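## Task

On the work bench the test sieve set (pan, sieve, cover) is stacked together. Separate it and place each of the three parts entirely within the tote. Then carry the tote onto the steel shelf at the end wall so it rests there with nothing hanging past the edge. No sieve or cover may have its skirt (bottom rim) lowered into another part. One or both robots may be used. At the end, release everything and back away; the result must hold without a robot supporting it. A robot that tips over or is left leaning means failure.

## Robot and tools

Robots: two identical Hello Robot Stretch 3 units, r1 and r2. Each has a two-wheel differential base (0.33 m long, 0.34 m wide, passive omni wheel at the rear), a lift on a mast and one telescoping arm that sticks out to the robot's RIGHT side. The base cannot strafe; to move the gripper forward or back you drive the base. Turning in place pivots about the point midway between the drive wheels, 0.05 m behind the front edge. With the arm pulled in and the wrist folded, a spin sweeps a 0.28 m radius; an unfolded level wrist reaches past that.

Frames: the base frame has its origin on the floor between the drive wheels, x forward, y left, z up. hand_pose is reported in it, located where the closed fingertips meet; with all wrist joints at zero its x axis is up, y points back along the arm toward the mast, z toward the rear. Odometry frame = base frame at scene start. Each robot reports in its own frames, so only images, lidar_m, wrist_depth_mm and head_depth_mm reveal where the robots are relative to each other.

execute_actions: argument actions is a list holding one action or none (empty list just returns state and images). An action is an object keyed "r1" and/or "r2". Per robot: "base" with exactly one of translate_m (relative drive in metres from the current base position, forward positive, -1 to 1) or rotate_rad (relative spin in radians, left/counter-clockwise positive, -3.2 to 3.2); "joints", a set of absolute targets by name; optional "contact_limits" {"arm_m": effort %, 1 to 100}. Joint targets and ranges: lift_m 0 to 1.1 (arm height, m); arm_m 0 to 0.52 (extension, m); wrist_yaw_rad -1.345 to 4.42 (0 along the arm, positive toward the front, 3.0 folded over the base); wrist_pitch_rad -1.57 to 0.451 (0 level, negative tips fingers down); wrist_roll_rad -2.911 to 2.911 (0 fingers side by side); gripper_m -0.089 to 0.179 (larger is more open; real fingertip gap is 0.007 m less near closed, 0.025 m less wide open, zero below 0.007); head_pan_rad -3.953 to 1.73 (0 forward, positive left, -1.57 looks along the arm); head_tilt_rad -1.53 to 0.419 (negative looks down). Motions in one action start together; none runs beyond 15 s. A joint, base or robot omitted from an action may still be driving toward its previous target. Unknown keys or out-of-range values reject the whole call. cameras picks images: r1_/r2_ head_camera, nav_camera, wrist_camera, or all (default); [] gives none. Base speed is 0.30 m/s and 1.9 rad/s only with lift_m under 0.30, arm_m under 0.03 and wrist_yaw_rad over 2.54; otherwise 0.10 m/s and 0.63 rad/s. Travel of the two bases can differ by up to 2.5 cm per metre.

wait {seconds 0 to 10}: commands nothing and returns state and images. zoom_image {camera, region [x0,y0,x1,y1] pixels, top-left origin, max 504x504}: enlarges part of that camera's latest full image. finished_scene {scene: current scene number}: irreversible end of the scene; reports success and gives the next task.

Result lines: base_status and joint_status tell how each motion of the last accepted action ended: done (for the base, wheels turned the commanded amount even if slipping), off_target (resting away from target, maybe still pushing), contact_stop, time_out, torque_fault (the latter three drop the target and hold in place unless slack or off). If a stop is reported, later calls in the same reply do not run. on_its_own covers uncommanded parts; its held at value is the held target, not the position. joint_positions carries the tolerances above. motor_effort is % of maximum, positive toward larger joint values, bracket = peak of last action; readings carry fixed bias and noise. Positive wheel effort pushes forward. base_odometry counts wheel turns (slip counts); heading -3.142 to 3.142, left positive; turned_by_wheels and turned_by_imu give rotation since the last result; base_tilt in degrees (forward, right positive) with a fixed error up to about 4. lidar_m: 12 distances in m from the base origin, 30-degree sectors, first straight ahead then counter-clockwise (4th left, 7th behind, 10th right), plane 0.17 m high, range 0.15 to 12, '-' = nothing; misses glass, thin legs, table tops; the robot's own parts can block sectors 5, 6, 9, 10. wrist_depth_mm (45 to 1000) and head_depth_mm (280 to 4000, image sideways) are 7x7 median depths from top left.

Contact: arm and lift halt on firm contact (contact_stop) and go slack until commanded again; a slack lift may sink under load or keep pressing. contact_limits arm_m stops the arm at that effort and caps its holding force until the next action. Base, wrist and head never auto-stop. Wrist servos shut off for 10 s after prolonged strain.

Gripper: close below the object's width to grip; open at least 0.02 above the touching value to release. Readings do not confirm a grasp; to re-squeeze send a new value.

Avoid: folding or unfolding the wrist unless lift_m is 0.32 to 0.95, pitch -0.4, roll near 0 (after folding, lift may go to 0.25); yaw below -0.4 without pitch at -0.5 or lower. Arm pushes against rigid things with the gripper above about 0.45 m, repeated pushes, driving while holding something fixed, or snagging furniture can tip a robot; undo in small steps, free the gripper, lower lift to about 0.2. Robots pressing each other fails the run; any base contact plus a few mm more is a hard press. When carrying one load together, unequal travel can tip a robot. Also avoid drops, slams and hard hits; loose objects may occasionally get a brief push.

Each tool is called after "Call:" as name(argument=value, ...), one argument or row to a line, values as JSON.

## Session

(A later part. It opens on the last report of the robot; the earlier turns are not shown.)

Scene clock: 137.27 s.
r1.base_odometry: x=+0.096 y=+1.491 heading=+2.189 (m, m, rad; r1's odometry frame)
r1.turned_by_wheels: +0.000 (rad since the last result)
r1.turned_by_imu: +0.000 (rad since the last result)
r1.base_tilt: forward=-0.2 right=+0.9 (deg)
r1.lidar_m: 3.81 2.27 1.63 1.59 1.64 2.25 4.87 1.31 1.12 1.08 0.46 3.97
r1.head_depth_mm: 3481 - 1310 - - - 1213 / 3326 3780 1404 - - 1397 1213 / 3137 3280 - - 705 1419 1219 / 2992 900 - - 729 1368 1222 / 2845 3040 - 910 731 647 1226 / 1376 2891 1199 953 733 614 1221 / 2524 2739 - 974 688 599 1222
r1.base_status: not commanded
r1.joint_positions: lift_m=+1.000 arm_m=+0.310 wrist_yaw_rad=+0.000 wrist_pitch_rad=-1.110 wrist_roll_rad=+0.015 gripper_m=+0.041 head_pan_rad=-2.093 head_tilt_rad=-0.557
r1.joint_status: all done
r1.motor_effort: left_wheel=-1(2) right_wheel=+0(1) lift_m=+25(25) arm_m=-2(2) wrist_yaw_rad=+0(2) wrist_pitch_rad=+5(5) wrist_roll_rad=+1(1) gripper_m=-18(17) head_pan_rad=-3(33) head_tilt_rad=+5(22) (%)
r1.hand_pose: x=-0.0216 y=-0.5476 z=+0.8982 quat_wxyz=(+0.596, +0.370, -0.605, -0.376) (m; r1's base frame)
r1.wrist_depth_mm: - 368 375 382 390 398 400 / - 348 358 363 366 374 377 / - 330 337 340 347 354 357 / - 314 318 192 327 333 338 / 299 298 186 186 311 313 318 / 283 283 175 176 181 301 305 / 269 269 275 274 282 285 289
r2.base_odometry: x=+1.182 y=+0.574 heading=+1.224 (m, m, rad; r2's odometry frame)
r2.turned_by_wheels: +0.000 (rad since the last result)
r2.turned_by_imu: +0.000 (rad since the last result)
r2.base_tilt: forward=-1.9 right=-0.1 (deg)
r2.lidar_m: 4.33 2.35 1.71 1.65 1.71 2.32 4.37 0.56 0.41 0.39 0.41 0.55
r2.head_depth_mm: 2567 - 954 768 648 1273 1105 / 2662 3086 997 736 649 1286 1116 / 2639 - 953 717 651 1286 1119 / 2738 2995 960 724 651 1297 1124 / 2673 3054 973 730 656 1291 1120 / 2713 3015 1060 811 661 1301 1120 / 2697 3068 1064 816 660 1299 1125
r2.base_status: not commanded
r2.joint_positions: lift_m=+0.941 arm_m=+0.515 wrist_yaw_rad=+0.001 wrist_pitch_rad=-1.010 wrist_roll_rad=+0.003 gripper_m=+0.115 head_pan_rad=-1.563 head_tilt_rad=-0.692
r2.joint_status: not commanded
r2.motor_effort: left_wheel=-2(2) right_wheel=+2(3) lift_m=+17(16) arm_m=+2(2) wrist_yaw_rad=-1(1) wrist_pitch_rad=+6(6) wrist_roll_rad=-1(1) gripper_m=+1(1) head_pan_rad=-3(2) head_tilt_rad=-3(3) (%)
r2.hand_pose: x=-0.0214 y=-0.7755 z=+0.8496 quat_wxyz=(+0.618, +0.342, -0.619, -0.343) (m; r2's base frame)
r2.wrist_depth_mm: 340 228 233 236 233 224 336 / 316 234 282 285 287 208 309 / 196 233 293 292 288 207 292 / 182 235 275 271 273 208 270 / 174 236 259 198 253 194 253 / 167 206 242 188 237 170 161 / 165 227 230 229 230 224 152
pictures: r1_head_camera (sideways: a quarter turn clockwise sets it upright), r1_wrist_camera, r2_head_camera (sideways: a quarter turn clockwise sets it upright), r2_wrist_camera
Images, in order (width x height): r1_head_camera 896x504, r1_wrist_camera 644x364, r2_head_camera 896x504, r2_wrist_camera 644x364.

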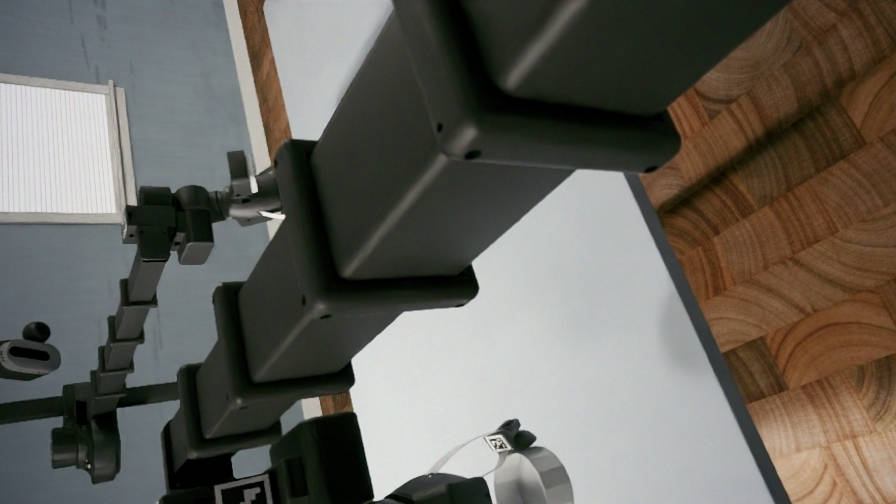

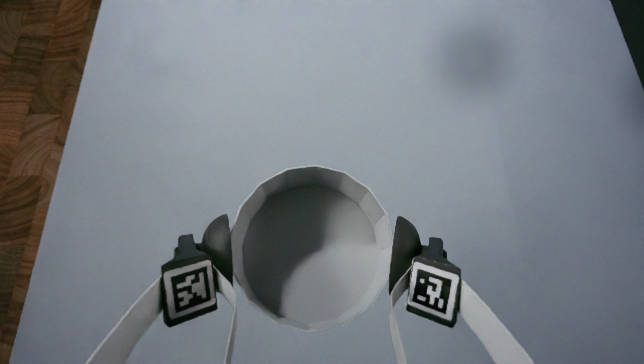

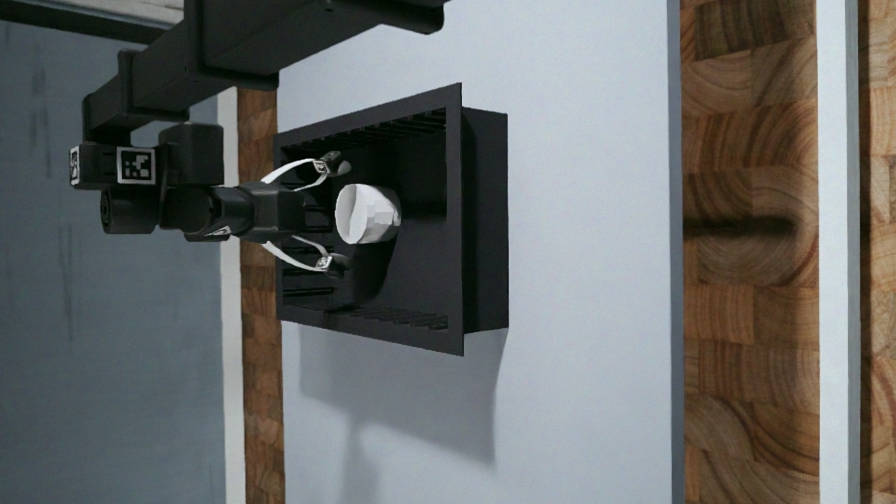

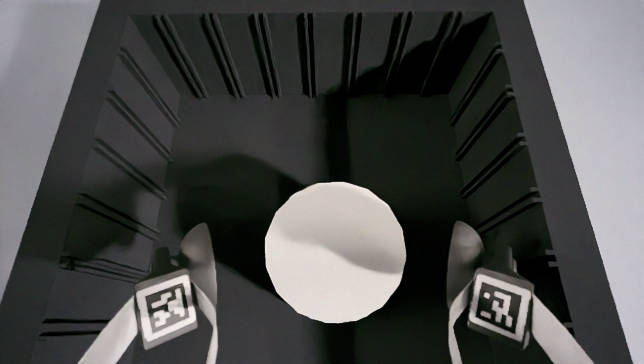

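Call:
execute_actions(
  actions=[
    {"r1":{"base":{"translate_m":-0.15},"joints":{"head_pan_rad":-1.57,"head_tilt_rad":-0.7}},"r2":{"joints":{"lift_m":0.915,"arm_m":0.52}}},
  ],
  cameras=[],
)

Call:
execute_actions(
  actions=[
    {"r1":{"base":{"translate_m":-0.1}},"r2":{"joints":{"gripper_m":0.045}}},
  ],
  cameras=["r2_wrist_camera"],
)

Call:
execute_actions(
  actions=[
    {"r2":{"joints":{"lift_m":0.95}}},
  ],
  cameras=["r2_head_camera","r2_wrist_camera"],
)

Scene clock: 145.37 s.
r1.base_odometry: x=+0.183 y=+1.369 heading=+2.189 (m, m, rad; r1's odometry frame)
r1.turned_by_wheels: +0.000 (rad since the last result)
r1.turned_by_imu: +0.000 (rad since the last result)
r1.base_tilt: forward=+0.0 right=+0.9 (deg)
r1.lidar_m: 3.95 2.27 1.65 1.58 1.65 2.24 4.74 1.17 1.13 1.09 0.53 4.11
r1.head_depth_mm: - 3033 950 776 654 1321 1141 / - - 999 777 656 1327 1147 / 2639 - - 736 657 1326 1149 / 2682 2993 1008 762 660 1328 1151 / 2685 3026 1014 789 661 1324 1152 / 2725 3018 1016 792 662 1327 1132 / 2746 2978 2388 793 665 898 1155
r1.base_status: done
r1.joint_positions: lift_m=+1.000 arm_m=+0.310 wrist_yaw_rad=+0.000 wrist_pitch_rad=-1.110 wrist_roll_rad=+0.015 gripper_m=+0.041 head_pan_rad=-1.577 head_tilt_rad=-0.691
r1.joint_status: all done
r1.motor_effort: left_wheel=-1(5) right_wheel=+0(3) lift_m=+24(25) arm_m=-2(2) wrist_yaw_rad=+0(0) wrist_pitch_rad=+5(5) wrist_roll_rad=+1(1) gripper_m=-17(17) head_pan_rad=+3(34) head_tilt_rad=-6(23) (%)
r1.hand_pose: x=-0.0216 y=-0.5476 z=+0.8982 quat_wxyz=(+0.596, +0.370, -0.605, -0.376) (m; r1's base frame)
r1.wrist_depth_mm: 364 371 376 384 396 380 297 / 343 349 354 359 369 369 316 / 324 328 335 341 347 350 301 / 308 313 315 191 325 328 281 / 295 298 186 186 312 317 316 / 282 284 175 176 180 299 304 / 267 271 273 275 283 284 287
r2.base_odometry: x=+1.182 y=+0.574 heading=+1.224 (m, m, rad; r2's odometry frame)
r2.turned_by_wheels: +0.000 (rad since the last result)
r2.turned_by_imu: +0.001 (rad since the last result)
r2.base_tilt: forward=-1.9 right=-0.1 (deg)
r2.lidar_m: 4.35 2.35 1.71 1.65 1.70 2.32 4.38 0.56 0.41 0.39 0.40 0.55
r2.head_depth_mm: 2715 2915 - 770 646 1293 1116 / 2606 - 953 732 649 1290 1117 / 2656 - 951 718 651 1289 1122 / 2709 3042 961 721 652 1298 1119 / 2675 3009 971 731 655 1297 1119 / 2711 3015 1058 808 658 1302 1119 / 2709 3018 1059 815 658 1301 1126
r2.base_status: not commanded
r2.joint_positions: lift_m=+0.916 arm_m=+0.520 wrist_yaw_rad=+0.001 wrist_pitch_rad=-1.010 wrist_roll_rad=+0.003 gripper_m=+0.115 head_pan_rad=-1.563 head_tilt_rad=-0.692
r2.joint_status: all done
r2.motor_effort: left_wheel=-2(1) right_wheel=+2(3) lift_m=+16(17) arm_m=+2(2) wrist_yaw_rad=+0(1) wrist_pitch_rad=+6(6) wrist_roll_rad=-1(1) gripper_m=+1(0) head_pan_rad=-2(3) head_tilt_rad=-4(3) (%)
r2.hand_pose: x=-0.0214 y=-0.7805 z=+0.8246 quat_wxyz=(+0.618, +0.342, -0.619, -0.343) (m; r2's base frame)
r2.wrist_depth_mm: 190 221 225 227 226 206 299 / 177 235 272 269 275 207 278 / 169 234 262 260 262 208 165 / 169 235 245 184 244 207 152 / 168 228 230 172 177 193 144 / 166 205 217 163 168 170 137 / 164 204 207 202 206 203 131
pictures: none
No camera images: the call's "cameras" was empty. Leave "cameras" out to get every camera's image.

Scene clock: 147.33 s.
r1.base_odometry: x=+0.241 y=+1.287 heading=+2.189 (m, m, rad; r1's odometry frame)
r1.turned_by_wheels: +0.000 (rad since the last result)
r1.turned_by_imu: +0.000 (rad since the last result)
r1.base_tilt: forward=-0.1 right=+1.0 (deg)
r1.lidar_m: 4.04 2.22 1.65 1.59 1.65 2.24 4.62 1.08 1.13 1.09 0.59 0.62
r1.head_depth_mm: - 2871 971 725 653 1317 1144 / - - 949 754 657 1316 1144 / 2592 - - 736 658 1318 1148 / 2707 2974 1011 762 660 1337 1154 / 2705 2980 1015 787 660 1330 1152 / 2705 2988 1019 792 661 1330 1155 / 2736 2998 1023 793 663 1338 1120
r1.base_status: done
r1.joint_positions: lift_m=+1.000 arm_m=+0.310 wrist_yaw_rad=+0.000 wrist_pitch_rad=-1.110 wrist_roll_rad=+0.015 gripper_m=+0.041 head_pan_rad=-1.577 head_tilt_rad=-0.691
r1.joint_status: not commanded
r1.motor_effort: left_wheel=+0(6) right_wheel=+1(4) lift_m=+25(25) arm_m=-2(2) wrist_yaw_rad=+0(0) wrist_pitch_rad=+5(5) wrist_roll_rad=+1(1) gripper_m=-18(18) head_pan_rad=+3(4) head_tilt_rad=-5(5) (%)
r1.hand_pose: x=-0.0216 y=-0.5476 z=+0.8982 quat_wxyz=(+0.596, +0.370, -0.605, -0.376) (m; r1's base frame)
r1.wrist_depth_mm: 365 372 375 384 386 307 322 / 344 353 355 358 361 311 322 / 325 331 333 340 341 340 353 / 310 314 319 192 322 238 336 / 291 297 185 185 312 312 318 / 282 282 177 176 182 301 305 / 268 270 274 273 280 285 289
r2.base_odometry: x=+1.182 y=+0.574 heading=+1.224 (m, m, rad; r2's odometry frame)
r2.turned_by_wheels: +0.000 (rad since the last result)
r2.turned_by_imu: +0.000 (rad since the last result)
r2.base_tilt: forward=-1.9 right=-0.1 (deg)
r2.lidar_m: 4.35 2.36 1.72 1.65 1.70 2.32 4.36 0.56 0.41 0.39 0.41 0.55
r2.head_depth_mm: 883 2894 - 775 647 1288 1117 / 2638 - 952 734 649 1292 1116 / 2680 - 955 717 653 1300 1120 / 2686 3039 961 720 651 1290 1124 / 2683 3010 977 728 652 1295 1122 / 2645 3042 1048 812 657 1299 1127 / 2698 3046 1057 812 659 1306 1131
r2.base_status: not commanded
r2.joint_positions: lift_m=+0.916 arm_m=+0.520 wrist_yaw_rad=+0.001 wrist_pitch_rad=-1.010 wrist_roll_rad=+0.003 gripper_m=+0.046 head_pan_rad=-1.563 head_tilt_rad=-0.692
r2.joint_status: all done
r2.motor_effort: left_wheel=-2(2) right_wheel=+3(3) lift_m=+17(16) arm_m=+2(2) wrist_yaw_rad=+0(1) wrist_pitch_rad=+6(6) wrist_roll_rad=-1(1) gripper_m=-11(91) head_pan_rad=-3(2) head_tilt_rad=-3(4) (%)
r2.hand_pose: x=-0.0215 y=-0.7805 z=+0.8247 quat_wxyz=(+0.618, +0.342, -0.619, -0.343) (m; r2's base frame)
r2.wrist_depth_mm: 192 219 225 228 228 205 302 / 177 234 272 274 270 207 277 / 169 234 265 264 263 207 164 / 170 236 245 185 247 207 152 / 169 228 231 173 177 207 145 / 167 218 - 164 165 193 137 / 166 205 205 204 207 193 137
pictures: r2_wrist_camera
Images, in order (width x height): r2_wrist_camera 644x364.

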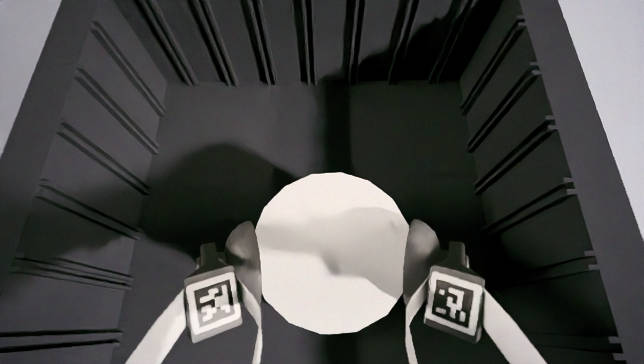

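Scene clock: 148.47 s.
r1.base_odometry: x=+0.241 y=+1.287 heading=+2.189 (m, m, rad; r1's odometry frame)
r1.turned_by_wheels: +0.000 (rad since the last result)
r1.turned_by_imu: +0.000 (rad since the last result)
r1.base_tilt: forward=-0.1 right=+1.0 (deg)
r1.lidar_m: 4.05 2.22 1.65 1.59 1.64 2.24 4.61 1.08 1.13 1.08 0.59 0.62
r1.head_depth_mm: - 2942 919 725 654 1309 1142 / - - 951 756 657 1315 1146 / 2623 - - 734 658 1320 1150 / 2678 2978 1010 760 658 1323 1157 / 2677 3015 1017 784 662 1324 1151 / 2669 3011 1017 788 663 1330 1161 / 2712 2980 1025 794 664 1330 1123
r1.base_status: not commanded
r1.joint_positions: lift_m=+1.000 arm_m=+0.310 wrist_yaw_rad=+0.000 wrist_pitch_rad=-1.110 wrist_roll_rad=+0.015 gripper_m=+0.041 head_pan_rad=-1.577 head_tilt_rad=-0.691
r1.joint_status: not commanded
r1.motor_effort: left_wheel=+0(1) right_wheel=+1(1) lift_m=+25(24) arm_m=-2(2) wrist_yaw_rad=+0(1) wrist_pitch_rad=+5(5) wrist_roll_rad=+1(1) gripper_m=-18(17) head_pan_rad=+4(4) head_tilt_rad=-5(5) (%)
r1.hand_pose: x=-0.0216 y=-0.5476 z=+0.8982 quat_wxyz=(+0.596, +0.370, -0.605, -0.376) (m; r1's base frame)
r1.wrist_depth_mm: 366 368 375 381 383 382 284 / 344 346 353 359 359 331 346 / 326 331 333 340 341 342 353 / 309 313 316 192 324 239 332 / 296 298 184 186 310 311 315 / 280 284 175 177 182 301 304 / 267 270 274 275 280 285 287
r2.base_odometry: x=+1.182 y=+0.574 heading=+1.224 (m, m, rad; r2's odometry frame)
r2.turned_by_wheels: +0.000 (rad since the last result)
r2.turned_by_imu: +0.000 (rad since the last result)
r2.base_tilt: forward=-2.0 right=-0.1 (deg)
r2.lidar_m: 4.34 2.36 1.71 1.65 1.70 2.32 4.36 0.56 0.41 0.39 0.40 0.55
r2.head_depth_mm: 861 - 990 794 644 1288 1117 / 2574 3104 994 736 649 1287 1112 / 2577 - 953 716 650 1289 1114 / 2706 3000 959 720 655 1294 1124 / 2679 3091 968 727 656 1298 1117 / 2675 3036 1052 812 656 1307 1122 / 2703 3009 1061 814 659 1303 1126
r2.base_status: not commanded
r2.joint_positions: lift_m=+0.949 arm_m=+0.520 wrist_yaw_rad=+0.001 wrist_pitch_rad=-1.010 wrist_roll_rad=+0.003 gripper_m=+0.046 head_pan_rad=-1.563 head_tilt_rad=-0.692
r2.joint_status: all done
r2.motor_effort: left_wheel=-1(2) right_wheel=+3(3) lift_m=+62(61) arm_m=+2(2) wrist_yaw_rad=-1(0) wrist_pitch_rad=+6(6) wrist_roll_rad=-1(1) gripper_m=-9(10) head_pan_rad=-2(3) head_tilt_rad=-3(3) (%)
r2.hand_pose: x=-0.0215 y=-0.7806 z=+0.8581 quat_wxyz=(+0.618, +0.342, -0.619, -0.343) (m; r2's base frame)
r2.wrist_depth_mm: 355 234 235 236 236 235 345 / 326 235 276 277 277 222 320 / 303 237 302 299 298 207 299 / 195 235 283 190 281 208 284 / 180 236 264 174 182 209 262 / 173 235 - 163 163 196 247 / 166 217 237 234 236 194 160
pictures: r2_head_camera (sideways: a quarter turn clockwise sets it upright), r2_wrist_camera
Images, in order (width x height): r2_head_camera 896x504, r2_wrist_camera 644x364.

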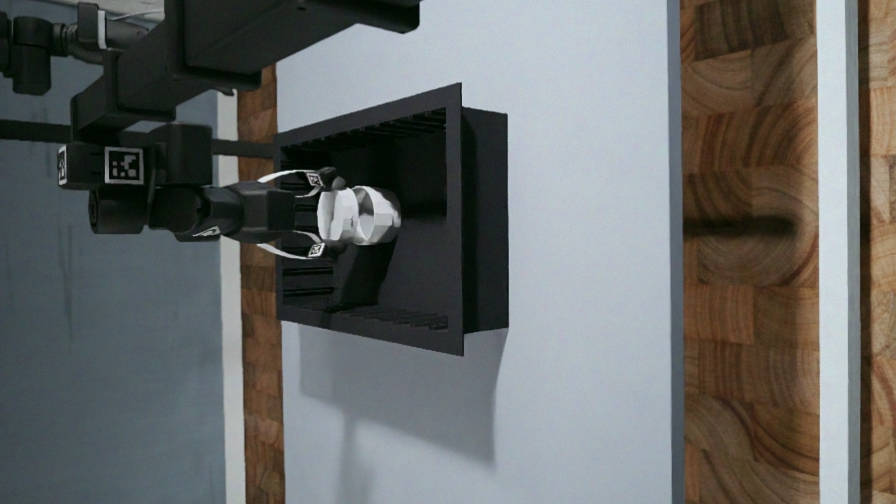

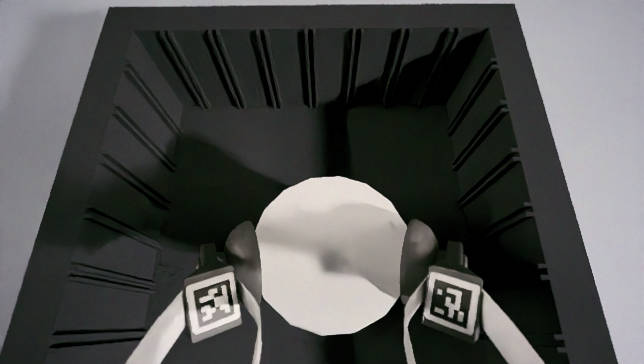

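Call:
execute_actions(
  actions=[
    {"r1":{"base":{"translate_m":-0.21}},"r2":{"joints":{"arm_m":0.41}}},
  ],
  cameras=[],
)

Call:
execute_actions(
  actions=[
    {"r2":{"joints":{"lift_m":0.889}}},
  ],
  cameras=[],
)

Call:
execute_actions(
  actions=[
    {"r2":{"joints":{"gripper_m":0.11}}},
  ],
  cameras=["r2_wrist_camera"],
)

Call:
execute_actions(
  actions=[
    {"r2":{"joints":{"lift_m":1.03}}},
  ],
  cameras=[],
)

Call:
execute_actions(
  actions=[
    {"r1":{"joints":{"arm_m":0.43}},"r2":{"base":{"translate_m":0.008},"joints":{"arm_m":0.415,"wrist_pitch_rad":-1.55,"wrist_roll_rad":1.57,"gripper_m":0.07}}},
  ],
  cameras=["r1_head_camera","r1_wrist_camera","r2_wrist_camera"],
)

Scene clock: 169.60 s.
r1.base_odometry: x=+0.363 y=+1.116 heading=+2.189 (m, m, rad; r1's odometry frame)
r1.turned_by_wheels: +0.000 (rad since the last result)
r1.turned_by_imu: +0.000 (rad since the last result)
r1.base_tilt: forward=-0.2 right=+0.9 (deg)
r1.lidar_m: 4.25 2.23 1.65 1.59 1.64 2.25 4.41 0.89 1.13 1.09 1.13 0.75
r1.head_depth_mm: - 3015 995 731 655 1320 1144 / - - 932 727 657 1317 1146 / 765 - - 714 658 1326 1153 / 2685 2973 927 735 658 1329 1149 / 2674 3007 1018 788 660 1328 1156 / 2687 2978 1014 791 663 1338 1156 / 2719 3031 1023 791 664 1343 1159
r1.base_status: done
r1.joint_positions: lift_m=+1.000 arm_m=+0.310 wrist_yaw_rad=+0.000 wrist_pitch_rad=-1.110 wrist_roll_rad=+0.015 gripper_m=+0.041 head_pan_rad=-1.577 head_tilt_rad=-0.691
r1.joint_status: not commanded
r1.motor_effort: left_wheel=-1(5) right_wheel=+0(3) lift_m=+25(24) arm_m=-2(2) wrist_yaw_rad=+1(0) wrist_pitch_rad=+5(4) wrist_roll_rad=+1(0) gripper_m=-17(17) head_pan_rad=+4(4) head_tilt_rad=-7(6) (%)
r1.hand_pose: x=-0.0216 y=-0.5476 z=+0.8982 quat_wxyz=(+0.596, +0.370, -0.605, -0.376) (m; r1's base frame)
r1.wrist_depth_mm: 370 372 366 385 386 316 405 / 345 349 304 343 362 296 379 / 326 328 311 335 343 279 358 / 308 313 223 192 323 242 335 / 295 297 186 185 226 312 318 / 280 284 176 175 181 300 303 / 267 270 273 274 279 284 288
r2.base_odometry: x=+1.182 y=+0.574 heading=+1.224 (m, m, rad; r2's odometry frame)
r2.turned_by_wheels: +0.000 (rad since the last result)
r2.turned_by_imu: +0.001 (rad since the last result)
r2.base_tilt: forward=-1.9 right=-0.1 (deg)
r2.lidar_m: 4.35 2.36 1.71 1.65 1.70 2.32 4.37 0.56 0.41 0.39 0.40 0.55
r2.head_depth_mm: 2686 - 948 793 648 1288 1110 / 2640 - 978 735 652 1292 1118 / 886 - 954 716 651 1298 1123 / 2567 3066 975 720 653 1299 1125 / 2656 3012 966 729 657 1303 1128 / 2690 3012 1058 809 659 1303 1128 / 2703 3045 1063 812 658 1304 1127
r2.base_status: not commanded
r2.joint_positions: lift_m=+0.949 arm_m=+0.410 wrist_yaw_rad=+0.001 wrist_pitch_rad=-1.010 wrist_roll_rad=+0.003 gripper_m=+0.046 head_pan_rad=-1.563 head_tilt_rad=-0.692
r2.joint_status: all done
r2.motor_effort: left_wheel=-2(1) right_wheel=+2(3) lift_m=+62(62) arm_m=-1(1) wrist_yaw_rad=+0(0) wrist_pitch_rad=+6(6) wrist_roll_rad=-1(1) gripper_m=-10(9) head_pan_rad=-2(3) head_tilt_rad=-4(4) (%)
r2.hand_pose: x=-0.0215 y=-0.6711 z=+0.8581 quat_wxyz=(+0.618, +0.342, -0.619, -0.343) (m; r2's base frame)
r2.wrist_depth_mm: 357 252 343 346 345 242 344 / 325 235 323 292 321 223 322 / 301 236 300 278 300 207 300 / 193 235 283 190 282 208 285 / 181 236 267 175 179 205 262 / 173 233 - 163 164 194 246 / 166 219 236 235 236 189 160
pictures: none
No camera images: the call's "cameras" was empty. Leave "cameras" out to get every camera's image.

Scene clock: 171.00 s.
r1.base_odometry: x=+0.363 y=+1.116 heading=+2.189 (m, m, rad; r1's odometry frame)
r1.turned_by_wheels: +0.000 (rad since the last result)
r1.turned_by_imu: +0.000 (rad since the last result)
r1.base_tilt: forward=-0.1 right=+0.9 (deg)
r1.lidar_m: 4.25 2.23 1.65 1.59 1.64 2.25 4.43 0.89 1.13 1.09 1.13 0.75
r1.head_depth_mm: - 3027 996 734 655 1321 1143 / - - 948 724 656 1317 1146 / 2603 - - 715 658 1328 1150 / 2653 2964 930 736 659 1323 1153 / 2700 2948 1015 789 662 1327 1158 / 2716 2986 1021 789 665 1328 1159 / 2728 3004 1018 795 665 1337 1156
r1.base_status: not commanded
r1.joint_positions: lift_m=+1.000 arm_m=+0.310 wrist_yaw_rad=+0.000 wrist_pitch_rad=-1.110 wrist_roll_rad=+0.015 gripper_m=+0.041 head_pan_rad=-1.577 head_tilt_rad=-0.691
r1.joint_status: not commanded
r1.motor_effort: left_wheel=-1(1) right_wheel=+0(1) lift_m=+25(25) arm_m=-2(2) wrist_yaw_rad=+0(1) wrist_pitch_rad=+5(5) wrist_roll_rad=+1(1) gripper_m=-19(18) head_pan_rad=+3(3) head_tilt_rad=-4(6) (%)
r1.hand_pose: x=-0.0216 y=-0.5476 z=+0.8982 quat_wxyz=(+0.596, +0.370, -0.605, -0.376) (m; r1's base frame)
r1.wrist_depth_mm: 366 369 364 367 388 315 407 / 345 347 305 347 359 294 381 / 325 330 310 336 343 279 358 / 311 316 225 191 326 243 334 / 293 298 186 185 226 313 318 / 279 282 176 176 182 301 304 / 266 272 272 274 282 287 289
r2.base_odometry: x=+1.182 y=+0.574 heading=+1.224 (m, m, rad; r2's odometry frame)
r2.turned_by_wheels: +0.000 (rad since the last result)
r2.turned_by_imu: +0.000 (rad since the last result)
r2.base_tilt: forward=-1.9 right=-0.1 (deg)
r2.lidar_m: 4.33 2.36 1.71 1.64 1.71 2.31 4.36 0.56 0.41 0.39 0.40 0.55
r2.head_depth_mm: 2650 2964 - 747 631 1287 1113 / 2696 2926 920 730 650 1286 1119 / 902 2916 - 700 651 1285 1118 / 2606 2975 981 715 653 1297 1122 / 2683 3017 974 728 657 1304 1122 / 2688 3029 1057 815 658 1296 1125 / 2685 3037 1061 815 662 1302 1127
r2.base_status: not commanded
r2.joint_positions: lift_m=+0.890 arm_m=+0.410 wrist_yaw_rad=+0.001 wrist_pitch_rad=-1.010 wrist_roll_rad=+0.003 gripper_m=+0.046 head_pan_rad=-1.563 head_tilt_rad=-0.692
r2.joint_status: all done
r2.motor_effort: left_wheel=-2(2) right_wheel=+2(2) lift_m=+17(60) arm_m=-1(2) wrist_yaw_rad=-1(0) wrist_pitch_rad=+6(5) wrist_roll_rad=-1(1) gripper_m=-10(10) head_pan_rad=-2(2) head_tilt_rad=-3(4) (%)
r2.hand_pose: x=-0.0215 y=-0.6710 z=+0.7987 quat_wxyz=(+0.618, +0.342, -0.619, -0.343) (m; r2's base frame)
r2.wrist_depth_mm: 166 236 267 229 264 204 151 / 169 235 247 225 243 207 143 / 168 226 232 219 230 207 137 / 167 217 219 190 216 207 136 / 166 205 205 175 180 199 137 / 167 193 - 162 163 190 137 / 167 185 181 179 183 180 137
pictures: none
No camera images: the call's "cameras" was empty. Leave "cameras" out to get every camera's image.

Scene clock: 172.13 s.
r1.base_odometry: x=+0.363 y=+1.116 heading=+2.189 (m, m, rad; r1's odometry frame)
r1.turned_by_wheels: +0.000 (rad since the last result)
r1.turned_by_imu: +0.000 (rad since the last result)
r1.base_tilt: forward=-0.1 right=+0.9 (deg)
r1.lidar_m: 4.27 2.24 1.65 1.58 1.64 2.23 4.42 0.89 1.13 1.09 1.13 0.75
r1.head_depth_mm: - 3009 997 733 655 1318 1140 / - - 931 727 657 1317 1147 / 2607 - - 714 658 1317 1146 / 2656 2959 928 735 659 1323 1151 / 2705 2991 1013 786 661 1326 1154 / 2710 3004 1017 789 660 1331 1155 / 2711 2993 1019 792 665 1338 1160
r1.base_status: not commanded
r1.joint_positions: lift_m=+1.000 arm_m=+0.310 wrist_yaw_rad=+0.000 wrist_pitch_rad=-1.110 wrist_roll_rad=+0.015 gripper_m=+0.041 head_pan_rad=-1.577 head_tilt_rad=-0.691
r1.joint_status: not commanded
r1.motor_effort: left_wheel=-1(1) right_wheel=+0(1) lift_m=+25(24) arm_m=-2(2) wrist_yaw_rad=+0(0) wrist_pitch_rad=+5(5) wrist_roll_rad=+1(1) gripper_m=-18(17) head_pan_rad=+4(4) head_tilt_rad=-5(5) (%)
r1.hand_pose: x=-0.0216 y=-0.5476 z=+0.8982 quat_wxyz=(+0.596, +0.370, -0.605, -0.376) (m; r1's base frame)
r1.wrist_depth_mm: 362 371 363 372 382 313 406 / 344 350 303 346 360 293 380 / 324 329 309 339 342 279 358 / 308 313 224 191 324 243 338 / 296 298 185 185 227 314 318 / 281 284 175 175 182 301 304 / 270 271 275 275 282 284 288
r2.base_odometry: x=+1.182 y=+0.574 heading=+1.224 (m, m, rad; r2's odometry frame)
r2.turned_by_wheels: +0.000 (rad since the last result)
r2.turned_by_imu: +0.000 (rad since the last result)
r2.base_tilt: forward=-1.9 right=-0.1 (deg)
r2.lidar_m: 4.33 2.36 1.71 1.65 1.70 2.32 4.36 0.56 0.41 0.39 0.40 0.55
r2.head_depth_mm: 2700 3013 - 746 629 1285 1117 / 2709 2926 919 733 652 1289 1120 / 904 2890 - 709 653 1291 1121 / 2557 2942 984 702 653 1296 1123 / 2727 3046 966 729 657 1294 1122 / 2703 3048 1054 812 659 1300 1130 / 2709 3019 1065 817 661 1304 1130
r2.base_status: not commanded
r2.joint_positions: lift_m=+0.890 arm_m=+0.410 wrist_yaw_rad=+0.001 wrist_pitch_rad=-1.010 wrist_roll_rad=+0.003 gripper_m=+0.110 head_pan_rad=-1.563 head_tilt_rad=-0.692
r2.joint_status: all done
r2.motor_effort: left_wheel=-1(2) right_wheel=+3(3) lift_m=+17(17) arm_m=-1(1) wrist_yaw_rad=+0(0) wrist_pitch_rad=+6(6) wrist_roll_rad=-1(1) gripper_m=+1(84) head_pan_rad=-3(3) head_tilt_rad=-4(3) (%)
r2.hand_pose: x=-0.0215 y=-0.6710 z=+0.7987 quat_wxyz=(+0.618, +0.342, -0.619, -0.343) (m; r2's base frame)
r2.wrist_depth_mm: 166 235 267 229 267 203 153 / 168 237 248 226 245 206 142 / 168 228 232 220 231 206 137 / 166 215 217 217 216 207 136 / 167 204 203 182 201 192 137 / 166 195 189 171 191 181 137 / 165 183 184 181 183 180 130
pictures: r2_wrist_camera
Images, in order (width x height): r2_wrist_camera 644x364.

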